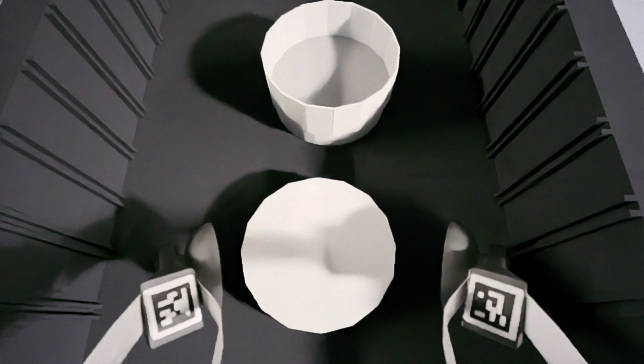

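Scene clock: 174.23 s.
r1.base_odometry: x=+0.363 y=+1.116 heading=+2.189 (m, m, rad; r1's odometry frame)
r1.turned_by_wheels: +0.000 (rad since the last result)
r1.turned_by_imu: +0.000 (rad since the last result)
r1.base_tilt: forward=-0.1 right=+0.9 (deg)
r1.lidar_m: 4.25 2.23 1.64 1.58 1.64 2.24 4.43 0.89 1.13 1.09 1.12 0.75
r1.head_depth_mm: - 3012 998 732 654 1315 1143 / - - 946 728 656 1309 1141 / 774 - - 712 657 1323 1146 / 2692 2977 926 735 662 1321 1159 / 2702 2975 1017 789 660 1327 1155 / 2717 2995 1017 789 664 1324 1158 / 2700 3067 1021 793 665 1329 1152
r1.base_status: not commanded
r1.joint_positions: lift_m=+1.000 arm_m=+0.310 wrist_yaw_rad=+0.000 wrist_pitch_rad=-1.110 wrist_roll_rad=+0.015 gripper_m=+0.041 head_pan_rad=-1.577 head_tilt_rad=-0.691
r1.joint_status: not commanded
r1.motor_effort: left_wheel=-1(0) right_wheel=+1(1) lift_m=+25(24) arm_m=-2(2) wrist_yaw_rad=+2(1) wrist_pitch_rad=+5(5) wrist_roll_rad=+1(1) gripper_m=-18(18) head_pan_rad=+5(4) head_tilt_rad=-6(6) (%)
r1.hand_pose: x=-0.0216 y=-0.5476 z=+0.8982 quat_wxyz=(+0.596, +0.370, -0.605, -0.376) (m; r1's base frame)
r1.wrist_depth_mm: 366 371 371 371 385 313 404 / 347 348 305 346 361 296 381 / 324 331 309 337 341 280 356 / 307 311 224 191 324 244 334 / 294 297 185 186 225 311 318 / 280 284 175 176 181 301 304 / 266 272 272 274 281 287 289
r2.base_odometry: x=+1.182 y=+0.574 heading=+1.224 (m, m, rad; r2's odometry frame)
r2.turned_by_wheels: +0.000 (rad since the last result)
r2.turned_by_imu: +0.000 (rad since the last result)
r2.base_tilt: forward=-1.9 right=-0.1 (deg)
r2.lidar_m: 4.33 2.36 1.71 1.65 1.71 2.31 4.36 0.56 0.41 0.39 0.40 0.55
r2.head_depth_mm: - 3023 1030 796 648 1281 1109 / - 3071 988 736 649 1287 1122 / - 2975 954 715 652 1293 1122 / 2642 3065 956 721 653 1297 1121 / 2704 3058 971 733 658 1300 1124 / 2659 3043 1055 811 655 1304 1126 / 2715 3064 1067 813 662 1306 1131
r2.base_status: not commanded
r2.joint_positions: lift_m=+1.029 arm_m=+0.410 wrist_yaw_rad=+0.001 wrist_pitch_rad=-1.010 wrist_roll_rad=+0.003 gripper_m=+0.110 head_pan_rad=-1.563 head_tilt_rad=-0.692
r2.joint_status: all done
r2.motor_effort: left_wheel=-1(1) right_wheel=+2(2) lift_m=+61(66) arm_m=-2(1) wrist_yaw_rad=-2(1) wrist_pitch_rad=+6(6) wrist_roll_rad=-1(1) gripper_m=+1(1) head_pan_rad=-3(3) head_tilt_rad=-4(3) (%)
r2.hand_pose: x=-0.0215 y=-0.6710 z=+0.9381 quat_wxyz=(+0.618, +0.342, -0.619, -0.343) (m; r2's base frame)
r2.wrist_depth_mm: 469 461 362 368 352 459 450 / 431 422 409 420 410 428 427 / 402 398 391 390 383 406 390 / 381 367 365 354 364 368 369 / 354 299 355 347 339 345 351 / 336 253 330 312 329 335 329 / 315 272 311 310 314 241 311
pictures: none
No camera images: the call's "cameras" was empty. Leave "cameras" out to get every camera's image.

Scene clock: 176.37 s.
r1.base_odometry: x=+0.363 y=+1.116 heading=+2.189 (m, m, rad; r1's odometry frame)
r1.turned_by_wheels: +0.000 (rad since the last result)
r1.turned_by_imu: +0.000 (rad since the last result)
r1.base_tilt: forward=-0.1 right=+1.0 (deg)
r1.lidar_m: 4.25 2.24 1.65 1.59 1.64 2.24 4.42 0.89 1.13 1.09 1.12 0.75
r1.head_depth_mm: - 2968 993 732 653 1313 1149 / - 3059 948 728 657 1323 1139 / - - 860 733 657 1322 1147 / 2691 2954 914 737 660 1324 1153 / 2702 2968 1018 789 661 1323 1147 / 2720 3008 1020 792 662 1337 1153 / 2709 3053 1021 792 665 1341 1158
r1.base_status: not commanded
r1.joint_positions: lift_m=+1.000 arm_m=+0.430 wrist_yaw_rad=+0.000 wrist_pitch_rad=-1.110 wrist_roll_rad=+0.015 gripper_m=+0.041 head_pan_rad=-1.577 head_tilt_rad=-0.691
r1.joint_status: all done
r1.motor_effort: left_wheel=-1(0) right_wheel=+1(0) lift_m=+25(24) arm_m=+4(4) wrist_yaw_rad=+0(1) wrist_pitch_rad=+5(5) wrist_roll_rad=+0(1) gripper_m=-18(18) head_pan_rad=+4(3) head_tilt_rad=-6(6) (%)
r1.hand_pose: x=-0.0216 y=-0.6671 z=+0.8982 quat_wxyz=(+0.596, +0.370, -0.605, -0.376) (m; r1's base frame)
r1.wrist_depth_mm: 363 371 361 379 381 320 407 / 339 348 303 341 358 294 381 / 323 330 306 335 342 279 357 / 306 312 226 191 320 277 338 / 293 298 185 185 308 280 317 / 279 283 176 176 181 272 298 / 269 268 232 272 276 245 220
r2.base_odometry: x=+1.185 y=+0.582 heading=+1.224 (m, m, rad; r2's odometry frame)
r2.turned_by_wheels: +0.000 (rad since the last result)
r2.turned_by_imu: +0.000 (rad since the last result)
r2.base_tilt: forward=-1.9 right=-0.1 (deg)
r2.lidar_m: 4.33 2.36 1.71 1.65 1.70 2.31 4.38 0.56 0.41 0.39 0.41 0.55
r2.head_depth_mm: - 3038 1032 795 647 1283 1117 / - 3010 953 715 650 1292 1124 / - - 955 718 653 1285 1118 / 2687 2959 977 721 654 1299 1122 / 2665 3033 1000 735 656 1298 1128 / 2673 3028 1062 810 659 1299 1129 / 2698 3073 1063 818 659 1304 1129
r2.base_status: done
r2.joint_positions: lift_m=+1.029 arm_m=+0.415 wrist_yaw_rad=+0.001 wrist_pitch_rad=-1.541 wrist_roll_rad=+1.566 gripper_m=+0.070 head_pan_rad=-1.563 head_tilt_rad=-0.692
r2.joint_status: all done
r2.motor_effort: left_wheel=-1(4) right_wheel=+2(6) lift_m=+61(61) arm_m=+2(1) wrist_yaw_rad=-1(1) wrist_pitch_rad=-4(5) wrist_roll_rad=+2(2) gripper_m=+1(85) head_pan_rad=-2(2) head_tilt_rad=-3(3) (%)
r2.hand_pose: x=-0.0216 y=-0.5428 z=+0.9111 quat_wxyz=(+0.002, +0.002, -0.717, -0.697) (m; r2's base frame)
r2.wrist_depth_mm: 213 211 208 208 288 286 - / 305 300 299 282 298 293 - / 307 309 306 303 301 302 - / 297 296 311 312 313 312 - / 327 326 318 317 321 318 - / 334 334 - 327 327 325 - / 309 309 293 286 335 - -
pictures: r1_head_camera (sideways: a quarter turn clockwise sets it upright), r1_wrist_camera, r2_wrist_camera
Images, in order (width x height): r1_head_camera 896x504, r1_wrist_camera 644x364, r2_wrist_camera 644x364.

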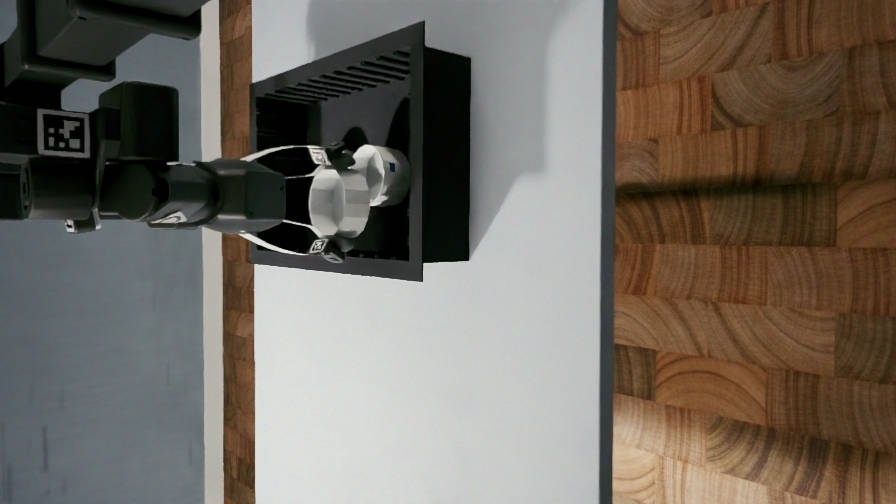

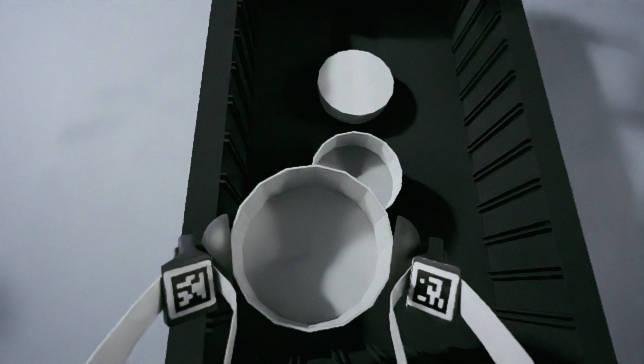

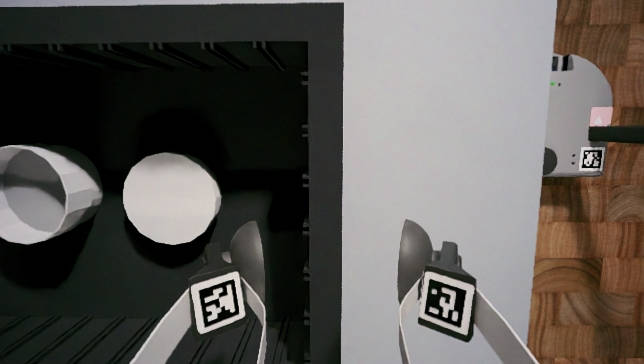

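Call:
execute_actions(
  actions=[
    {"r1":{"base":{"translate_m":-0.04}},"r2":{"base":{"translate_m":0.005},"joints":{"arm_m":0.42,"lift_m":0.933}}},
  ],
  cameras=[],
)

Call:
execute_actions(
  actions=[
    {"r1":{"joints":{"lift_m":0.892}},"r2":{"joints":{"gripper_m":-0.03}}},
  ],
  cameras=["r1_wrist_camera"],
)

Call:
execute_actions(
  actions=[
    {"r1":{"joints":{"arm_m":0.46}}},
  ],
  cameras=["r1_head_camera","r1_wrist_camera","r2_wrist_camera"],
)

Scene clock: 187.23 s.
r1.base_odometry: x=+0.386 y=+1.083 heading=+2.189 (m, m, rad; r1's odometry frame)
r1.turned_by_wheels: +0.000 (rad since the last result)
r1.turned_by_imu: +0.000 (rad since the last result)
r1.base_tilt: forward=-0.1 right=+1.0 (deg)
r1.lidar_m: 4.29 2.23 1.65 1.58 1.64 2.23 4.39 0.86 1.13 1.09 1.13 0.78
r1.head_depth_mm: - 2994 995 777 653 1315 1148 / - 2979 944 725 656 1324 1150 / - - 873 730 658 1318 1149 / 1453 2979 929 737 660 1326 1151 / 2704 2966 1014 761 663 1323 1152 / 2707 2986 1017 790 663 1336 1154 / 2707 3013 1024 792 664 1335 1162
r1.base_status: done
r1.joint_positions: lift_m=+1.000 arm_m=+0.430 wrist_yaw_rad=+0.000 wrist_pitch_rad=-1.110 wrist_roll_rad=+0.015 gripper_m=+0.041 head_pan_rad=-1.577 head_tilt_rad=-0.691
r1.joint_status: not commanded
r1.motor_effort: left_wheel=+0(5) right_wheel=+0(3) lift_m=+24(24) arm_m=+3(4) wrist_yaw_rad=+1(0) wrist_pitch_rad=+5(5) wrist_roll_rad=+1(1) gripper_m=-17(18) head_pan_rad=+4(4) head_tilt_rad=-6(5) (%)
r1.hand_pose: x=-0.0216 y=-0.6671 z=+0.8982 quat_wxyz=(+0.596, +0.370, -0.605, -0.376) (m; r1's base frame)
r1.wrist_depth_mm: 360 362 370 379 376 390 410 / 343 342 346 329 351 363 377 / 327 320 330 330 337 268 357 / 308 250 308 192 320 266 337 / 296 228 186 185 292 246 318 / 281 203 176 175 182 223 300 / 268 229 270 261 278 206 288
r2.base_odometry: x=+1.186 y=+0.587 heading=+1.224 (m, m, rad; r2's odometry frame)
r2.turned_by_wheels: +0.000 (rad since the last result)
r2.turned_by_imu: +0.001 (rad since the last result)
r2.base_tilt: forward=-1.9 right=-0.1 (deg)
r2.lidar_m: 4.33 2.36 1.71 1.65 1.71 2.32 4.37 0.56 0.41 0.39 0.40 0.55
r2.head_depth_mm: 2683 2894 - 796 647 1287 1117 / 2699 - 995 716 649 1292 1117 / 2573 - 955 717 655 1291 1124 / 1464 2974 960 721 653 1282 1121 / 2705 3064 973 759 654 1298 1122 / 2670 3028 1051 812 659 1289 1133 / 2675 3004 1062 816 657 1297 1128
r2.base_status: done
r2.joint_positions: lift_m=+0.934 arm_m=+0.420 wrist_yaw_rad=+0.001 wrist_pitch_rad=-1.542 wrist_roll_rad=+1.566 gripper_m=+0.070 head_pan_rad=-1.563 head_tilt_rad=-0.692
r2.joint_status: all done
r2.motor_effort: left_wheel=-1(3) right_wheel=+2(7) lift_m=+17(56) arm_m=+2(1) wrist_yaw_rad=+0(0) wrist_pitch_rad=-4(4) wrist_roll_rad=+1(1) gripper_m=+1(0) head_pan_rad=-2(3) head_tilt_rad=-3(3) (%)
r2.hand_pose: x=-0.0216 y=-0.5477 z=+0.8157 quat_wxyz=(+0.002, +0.002, -0.717, -0.697) (m; r2's base frame)
r2.wrist_depth_mm: 192 193 195 116 199 197 196 / 209 205 204 119 204 203 199 / 214 212 208 121 208 205 205 / 195 195 214 125 214 212 210 / 199 198 219 127 218 216 217 / 229 226 - 131 225 221 222 / 233 233 231 135 230 225 226
pictures: none
No camera images: the call's "cameras" was empty. Leave "cameras" out to get every camera's image.

Scene clock: 189.00 s.
r1.base_odometry: x=+0.386 y=+1.083 heading=+2.189 (m, m, rad; r1's odometry frame)
r1.turned_by_wheels: +0.000 (rad since the last result)
r1.turned_by_imu: +0.000 (rad since the last result)
r1.base_tilt: forward=-0.1 right=+0.9 (deg)
r1.lidar_m: 4.29 2.23 1.65 1.58 1.64 2.24 4.37 0.86 1.13 1.09 1.13 0.78
r1.head_depth_mm: 2679 2949 - 755 654 1315 1149 / 2677 - 891 729 658 1316 1148 / 2565 - - 730 658 1321 1153 / 1452 2944 962 736 659 1322 1143 / 2726 3007 1013 764 661 1326 1152 / 2689 2980 1015 791 663 1332 1157 / 2693 3030 1022 792 683 1332 1157
r1.base_status: not commanded
r1.joint_positions: lift_m=+0.896 arm_m=+0.430 wrist_yaw_rad=+0.000 wrist_pitch_rad=-1.096 wrist_roll_rad=+0.015 gripper_m=+0.041 head_pan_rad=-1.577 head_tilt_rad=-0.692
r1.joint_status: lift_m contact_stop (moved -0.103 of -0.108)
r1.on_its_own: lift_m is slack since a contact_stop, until your next command for it (your +0.892 is given up)
r1.motor_effort: left_wheel=-1(1) right_wheel=+1(1) lift_m=+18(22) arm_m=+3(4) wrist_yaw_rad=+0(0) wrist_pitch_rad=-1(5) wrist_roll_rad=+1(1) gripper_m=-16(17) head_pan_rad=+3(2) head_tilt_rad=-5(5) (%)
r1.hand_pose: x=-0.0216 y=-0.6703 z=+0.7960 quat_wxyz=(+0.599, +0.366, -0.608, -0.372) (m; r1's base frame)
r1.wrist_depth_mm: 142 190 254 230 261 217 161 / 136 191 235 216 245 216 150 / 138 191 221 207 230 216 147 / 138 190 209 174 219 214 148 / 138 188 185 183 205 204 147 / 138 179 184 181 193 196 146 / 138 177 181 183 184 185 147
r2.base_odometry: x=+1.186 y=+0.587 heading=+1.224 (m, m, rad; r2's odometry frame)
r2.turned_by_wheels: +0.000 (rad since the last result)
r2.turned_by_imu: +0.000 (rad since the last result)
r2.base_tilt: forward=-1.9 right=-0.2 (deg)
r2.lidar_m: 4.32 2.36 1.72 1.65 1.70 2.32 4.36 0.56 0.41 0.39 0.40 0.55
r2.head_depth_mm: 2650 2925 - 797 646 1281 1110 / 2707 - 996 718 650 1286 1113 / 2636 - 929 719 652 1293 1120 / 881 2953 965 719 655 1297 1128 / 2707 3054 963 757 657 1297 1123 / 2682 3091 1058 808 656 1298 1128 / 2692 3063 1061 814 660 1305 1128
r2.base_status: not commanded
r2.joint_positions: lift_m=+0.934 arm_m=+0.420 wrist_yaw_rad=+0.001 wrist_pitch_rad=-1.540 wrist_roll_rad=+1.566 gripper_m=-0.029 head_pan_rad=-1.563 head_tilt_rad=-0.692
r2.joint_status: all done
r2.motor_effort: left_wheel=-1(2) right_wheel=+2(2) lift_m=+20(20) arm_m=+2(2) wrist_yaw_rad=-1(2) wrist_pitch_rad=-5(9) wrist_roll_rad=+1(1) gripper_m=-21(97) head_pan_rad=-2(2) head_tilt_rad=-3(3) (%)
r2.hand_pose: x=-0.0216 y=-0.5483 z=+0.8155 quat_wxyz=(+0.002, +0.002, -0.718, -0.696) (m; r2's base frame)
r2.wrist_depth_mm: 193 194 191 115 199 198 195 / 209 205 203 119 203 202 200 / 212 212 209 122 207 205 204 / 194 194 212 124 212 212 209 / 197 197 219 126 218 214 215 / 228 225 226 129 221 222 220 / 236 232 230 134 229 225 228
pictures: r1_wrist_camera
Images, in order (width x height): r1_wrist_camera 644x364.

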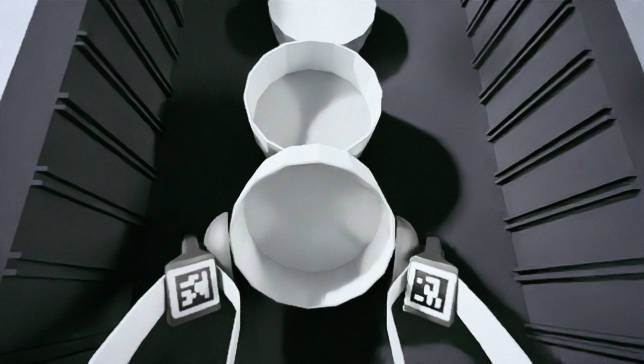

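not run: a stop came earlier in this reply.

Call:
execute_actions(
  actions=[
    {"r1":{"joints":{"lift_m":0.9,"gripper_m":0.105}}},
  ],
  cameras=[],
)

Call:
execute_actions(
  actions=[
    {"r1":{"joints":{"lift_m":1.03}}},
  ],
  cameras=["r1_wrist_camera"],
)

Call:
execute_actions(
  actions=[
    {"r1":{"joints":{"arm_m":0.455,"wrist_pitch_rad":-1.55,"wrist_roll_rad":1.57,"gripper_m":0.065}}},
  ],
  cameras=["r1_head_camera","r1_wrist_camera"],
)

Scene clock: 199.63 s.
r1.base_odometry: x=+0.386 y=+1.083 heading=+2.189 (m, m, rad; r1's odometry frame)
r1.turned_by_wheels: +0.000 (rad since the last result)
r1.turned_by_imu: +0.000 (rad since the last result)
r1.base_tilt: forward=-0.1 right=+1.0 (deg)
r1.lidar_m: 4.30 2.23 1.65 1.58 1.64 2.23 4.39 0.86 1.13 1.09 1.13 0.78
r1.head_depth_mm: 2692 2983 - 753 645 1315 1144 / 2658 - 887 728 655 1318 1147 / 2549 - - 730 656 1322 1153 / 1453 2919 962 735 660 1328 1150 / 2670 3023 1011 761 662 1322 1156 / 2677 2955 1017 790 663 1327 1160 / 2708 3017 1021 793 683 1342 1158
r1.base_status: not commanded
r1.joint_positions: lift_m=+0.900 arm_m=+0.430 wrist_yaw_rad=+0.000 wrist_pitch_rad=-1.101 wrist_roll_rad=+0.015 gripper_m=+0.105 head_pan_rad=-1.577 head_tilt_rad=-0.692
r1.joint_status: all done
r1.motor_effort: left_wheel=-1(2) right_wheel=+1(1) lift_m=+22(24) arm_m=+4(3) wrist_yaw_rad=+0(1) wrist_pitch_rad=+1(1) wrist_roll_rad=+1(1) gripper_m=+1(81) head_pan_rad=+4(4) head_tilt_rad=-5(4) (%)
r1.hand_pose: x=-0.0216 y=-0.6692 z=+0.7992 quat_wxyz=(+0.598, +0.367, -0.607, -0.373) (m; r1's base frame)
r1.wrist_depth_mm: 142 191 253 231 260 216 161 / 136 192 236 217 247 215 150 / 137 191 221 207 232 215 147 / 138 191 209 175 219 214 147 / 138 182 186 186 205 206 146 / 139 160 189 185 195 196 147 / 133 179 182 185 186 187 146
r2.base_odometry: x=+1.186 y=+0.587 heading=+1.224 (m, m, rad; r2's odometry frame)
r2.turned_by_wheels: +0.000 (rad since the last result)
r2.turned_by_imu: +0.001 (rad since the last result)
r2.base_tilt: forward=-1.9 right=-0.1 (deg)
r2.lidar_m: 4.32 2.36 1.71 1.64 1.70 2.32 4.38 0.56 0.41 0.39 0.40 0.55
r2.head_depth_mm: 2712 2965 - 797 647 1285 1110 / 2701 - 995 717 649 1285 1116 / 2652 - 925 719 653 1288 1111 / 876 3003 971 715 652 1293 1120 / 2719 3024 965 757 655 1294 1124 / 2661 3065 1060 808 659 1302 1126 / 2664 2979 1062 813 659 1298 1128
r2.base_status: not commanded
r2.joint_positions: lift_m=+0.934 arm_m=+0.420 wrist_yaw_rad=+0.001 wrist_pitch_rad=-1.540 wrist_roll_rad=+1.566 gripper_m=-0.029 head_pan_rad=-1.563 head_tilt_rad=-0.692
r2.joint_status: not commanded
r2.motor_effort: left_wheel=-2(1) right_wheel=+2(2) lift_m=+20(20) arm_m=+2(2) wrist_yaw_rad=-1(2) wrist_pitch_rad=-5(5) wrist_roll_rad=+1(1) gripper_m=-22(21) head_pan_rad=-2(3) head_tilt_rad=-3(4) (%)
r2.hand_pose: x=-0.0216 y=-0.5482 z=+0.8155 quat_wxyz=(+0.002, +0.002, -0.718, -0.697) (m; r2's base frame)
r2.wrist_depth_mm: 193 192 189 116 199 197 196 / 207 205 203 118 203 203 200 / 212 211 209 121 206 206 205 / 196 195 215 124 214 209 210 / 198 197 219 127 217 216 214 / 229 227 225 130 221 220 218 / 237 234 232 133 229 226 227
pictures: none
No camera images: the call's "cameras" was empty. Leave "cameras" out to get every camera's image.

Scene clock: 201.63 s.
r1.base_odometry: x=+0.386 y=+1.083 heading=+2.189 (m, m, rad; r1's odometry frame)
r1.turned_by_wheels: +0.000 (rad since the last result)
r1.turned_by_imu: +0.000 (rad since the last result)
r1.base_tilt: forward=-0.1 right=+1.0 (deg)
r1.lidar_m: 4.28 2.23 1.64 1.58 1.64 2.24 4.38 0.86 1.13 1.09 1.13 0.78
r1.head_depth_mm: 2738 2959 997 775 657 1312 1144 / - 2961 942 729 656 1322 1150 / - - 965 730 656 1325 1152 / 1720 2935 960 736 659 1327 1147 / 2717 3001 1013 762 659 1333 1149 / 2697 2960 1012 789 662 1324 1156 / 2717 3003 1019 791 682 1335 1161
r1.base_status: not commanded
r1.joint_positions: lift_m=+1.030 arm_m=+0.430 wrist_yaw_rad=+0.000 wrist_pitch_rad=-1.102 wrist_roll_rad=+0.015 gripper_m=+0.105 head_pan_rad=-1.577 head_tilt_rad=-0.692
r1.joint_status: all done
r1.motor_effort: left_wheel=-2(1) right_wheel=+1(1) lift_m=+24(23) arm_m=+4(4) wrist_yaw_rad=+1(0) wrist_pitch_rad=+1(1) wrist_roll_rad=+1(1) gripper_m=+0(0) head_pan_rad=+4(3) head_tilt_rad=-5(5) (%)
r1.hand_pose: x=-0.0216 y=-0.6690 z=+0.9289 quat_wxyz=(+0.598, +0.367, -0.607, -0.373) (m; r1's base frame)
r1.wrist_depth_mm: 400 408 384 411 383 444 456 / 380 382 383 396 396 410 422 / 357 362 360 359 373 387 392 / 340 340 344 338 353 363 373 / 322 326 328 303 336 345 352 / 309 310 311 312 320 328 336 / 295 225 296 301 298 246 317
r2.base_odometry: x=+1.186 y=+0.587 heading=+1.224 (m, m, rad; r2's odometry frame)
r2.turned_by_wheels: +0.000 (rad since the last result)
r2.turned_by_imu: +0.000 (rad since the last result)
r2.base_tilt: forward=-1.8 right=-0.1 (deg)
r2.lidar_m: 4.34 2.36 1.72 1.65 1.71 2.32 4.37 0.56 0.41 0.39 0.40 0.55
r2.head_depth_mm: 2697 2886 - 798 648 1282 1120 / 2641 - 993 714 648 1285 1118 / 1671 - 954 718 651 1292 1116 / 2586 2925 971 718 653 1290 1122 / 2690 3055 970 758 656 1300 1125 / 2650 3030 1055 810 660 1294 1124 / 2710 3075 1056 814 661 1293 1122
r2.base_status: not commanded
r2.joint_positions: lift_m=+0.934 arm_m=+0.420 wrist_yaw_rad=+0.001 wrist_pitch_rad=-1.540 wrist_roll_rad=+1.566 gripper_m=-0.029 head_pan_rad=-1.563 head_tilt_rad=-0.692
r2.joint_status: not commanded
r2.motor_effort: left_wheel=-1(2) right_wheel=+2(2) lift_m=+20(20) arm_m=+2(2) wrist_yaw_rad=+0(1) wrist_pitch_rad=-5(5) wrist_roll_rad=+2(1) gripper_m=-21(21) head_pan_rad=-3(3) head_tilt_rad=-3(3) (%)
r2.hand_pose: x=-0.0216 y=-0.5482 z=+0.8155 quat_wxyz=(+0.002, +0.002, -0.718, -0.697) (m; r2's base frame)
r2.wrist_depth_mm: 193 193 192 116 200 197 196 / 207 206 204 118 204 202 201 / 213 210 209 121 208 205 205 / 196 195 215 123 214 212 209 / 198 199 218 127 217 214 214 / 228 227 226 129 224 220 220 / 234 233 231 134 231 227 226
pictures: r1_wrist_camera
Images, in order (width x height): r1_wrist_camera 644x364.

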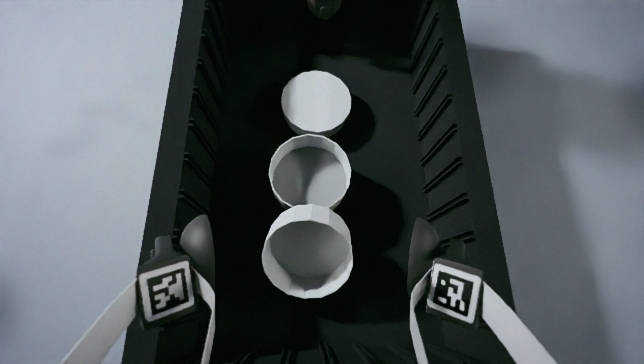

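Scene clock: 203.07 s.
r1.base_odometry: x=+0.386 y=+1.083 heading=+2.189 (m, m, rad; r1's odometry frame)
r1.turned_by_wheels: +0.000 (rad since the last result)
r1.turned_by_imu: +0.000 (rad since the last result)
r1.base_tilt: forward=-0.1 right=+1.0 (deg)
r1.lidar_m: 4.31 2.24 1.65 1.58 1.64 2.24 4.38 0.86 1.13 1.09 1.13 0.78
r1.head_depth_mm: 2733 2940 994 775 653 1324 1144 / 2633 2902 944 728 655 1319 1146 / - - 982 730 656 1320 1155 / 1459 2920 958 734 659 1327 1156 / 2707 2968 1006 761 663 1323 1152 / 2717 3036 1015 790 662 1332 1152 / 2710 2995 1022 792 681 1333 1156
r1.base_status: not commanded
r1.joint_positions: lift_m=+1.030 arm_m=+0.455 wrist_yaw_rad=+0.000 wrist_pitch_rad=-1.540 wrist_roll_rad=+1.563 gripper_m=+0.065 head_pan_rad=-1.577 head_tilt_rad=-0.692
r1.joint_status: all done
r1.motor_effort: left_wheel=-1(2) right_wheel=+0(1) lift_m=+24(24) arm_m=+3(5) wrist_yaw_rad=+0(0) wrist_pitch_rad=-5(6) wrist_roll_rad=+4(3) gripper_m=+0(82) head_pan_rad=+4(5) head_tilt_rad=-6(5) (%)
r1.hand_pose: x=-0.0215 y=-0.5833 z=+0.9115 quat_wxyz=(+0.003, +0.002, -0.718, -0.696) (m; r1's base frame)
r1.wrist_depth_mm: 226 219 214 211 291 - - / 295 294 295 295 300 304 - / 299 299 301 301 306 306 - / 283 288 305 311 311 - - / 315 292 308 317 321 - - / 317 319 320 324 - - - / 251 252 256 331 337 - -
r2.base_odometry: x=+1.186 y=+0.587 heading=+1.224 (m, m, rad; r2's odometry frame)
r2.turned_by_wheels: +0.000 (rad since the last result)
r2.turned_by_imu: +0.000 (rad since the last result)
r2.base_tilt: forward=-1.9 right=-0.1 (deg)
r2.lidar_m: 4.33 2.35 1.71 1.65 1.71 2.32 4.37 0.56 0.41 0.39 0.40 0.55
r2.head_depth_mm: 2645 2913 - 798 647 1275 1112 / 2639 - 993 719 650 1287 1106 / 1667 - 944 715 651 1290 1127 / 1410 3032 968 718 654 1285 1117 / 2687 3064 971 755 657 1305 1127 / 2705 3017 1054 813 657 1304 1130 / 2677 3052 1064 815 661 1302 1128
r2.base_status: not commanded
r2.joint_positions: lift_m=+0.934 arm_m=+0.420 wrist_yaw_rad=+0.001 wrist_pitch_rad=-1.540 wrist_roll_rad=+1.566 gripper_m=-0.029 head_pan_rad=-1.563 head_tilt_rad=-0.692
r2.joint_status: not commanded
r2.motor_effort: left_wheel=-2(1) right_wheel=+2(2) lift_m=+20(20) arm_m=+2(2) wrist_yaw_rad=+0(1) wrist_pitch_rad=-5(5) wrist_roll_rad=+1(2) gripper_m=-22(22) head_pan_rad=-2(3) head_tilt_rad=-3(3) (%)
r2.hand_pose: x=-0.0216 y=-0.5482 z=+0.8155 quat_wxyz=(+0.002, +0.002, -0.718, -0.697) (m; r2's base frame)
r2.wrist_depth_mm: 193 193 193 115 199 196 195 / 207 204 204 119 202 202 200 / 212 212 209 121 210 205 203 / 195 196 214 124 213 211 207 / 199 198 219 127 218 218 214 / 227 227 224 130 222 222 220 / 233 232 229 134 231 228 228
pictures: r1_head_camera (sideways: a quarter turn clockwise sets it upright), r1_wrist_camera
Images, in order (width x height): r1_head_camera 896x504, r1_wrist_camera 644x364.

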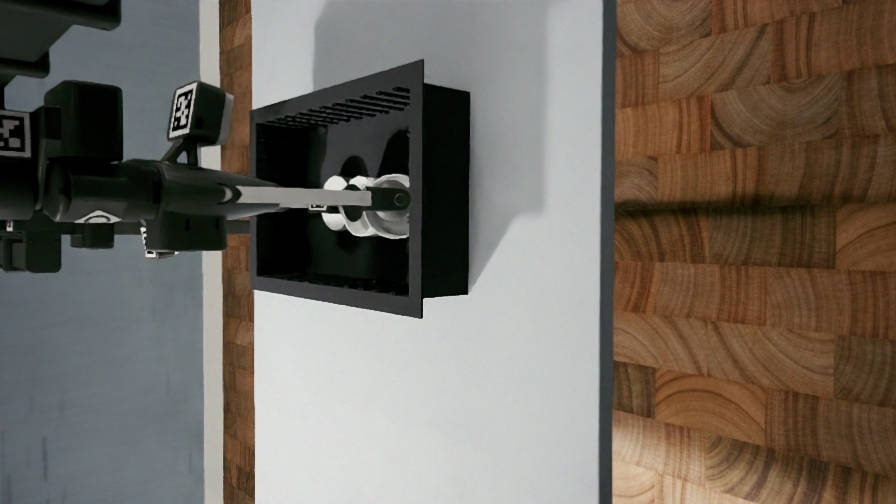

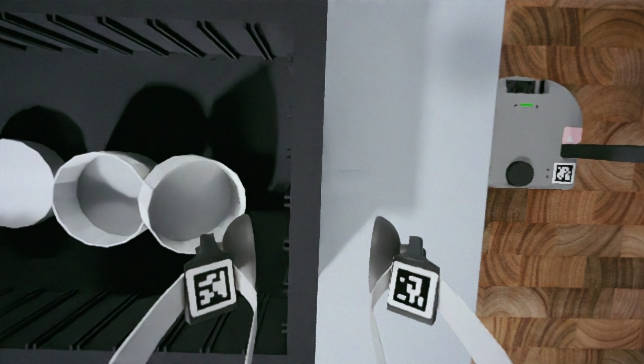

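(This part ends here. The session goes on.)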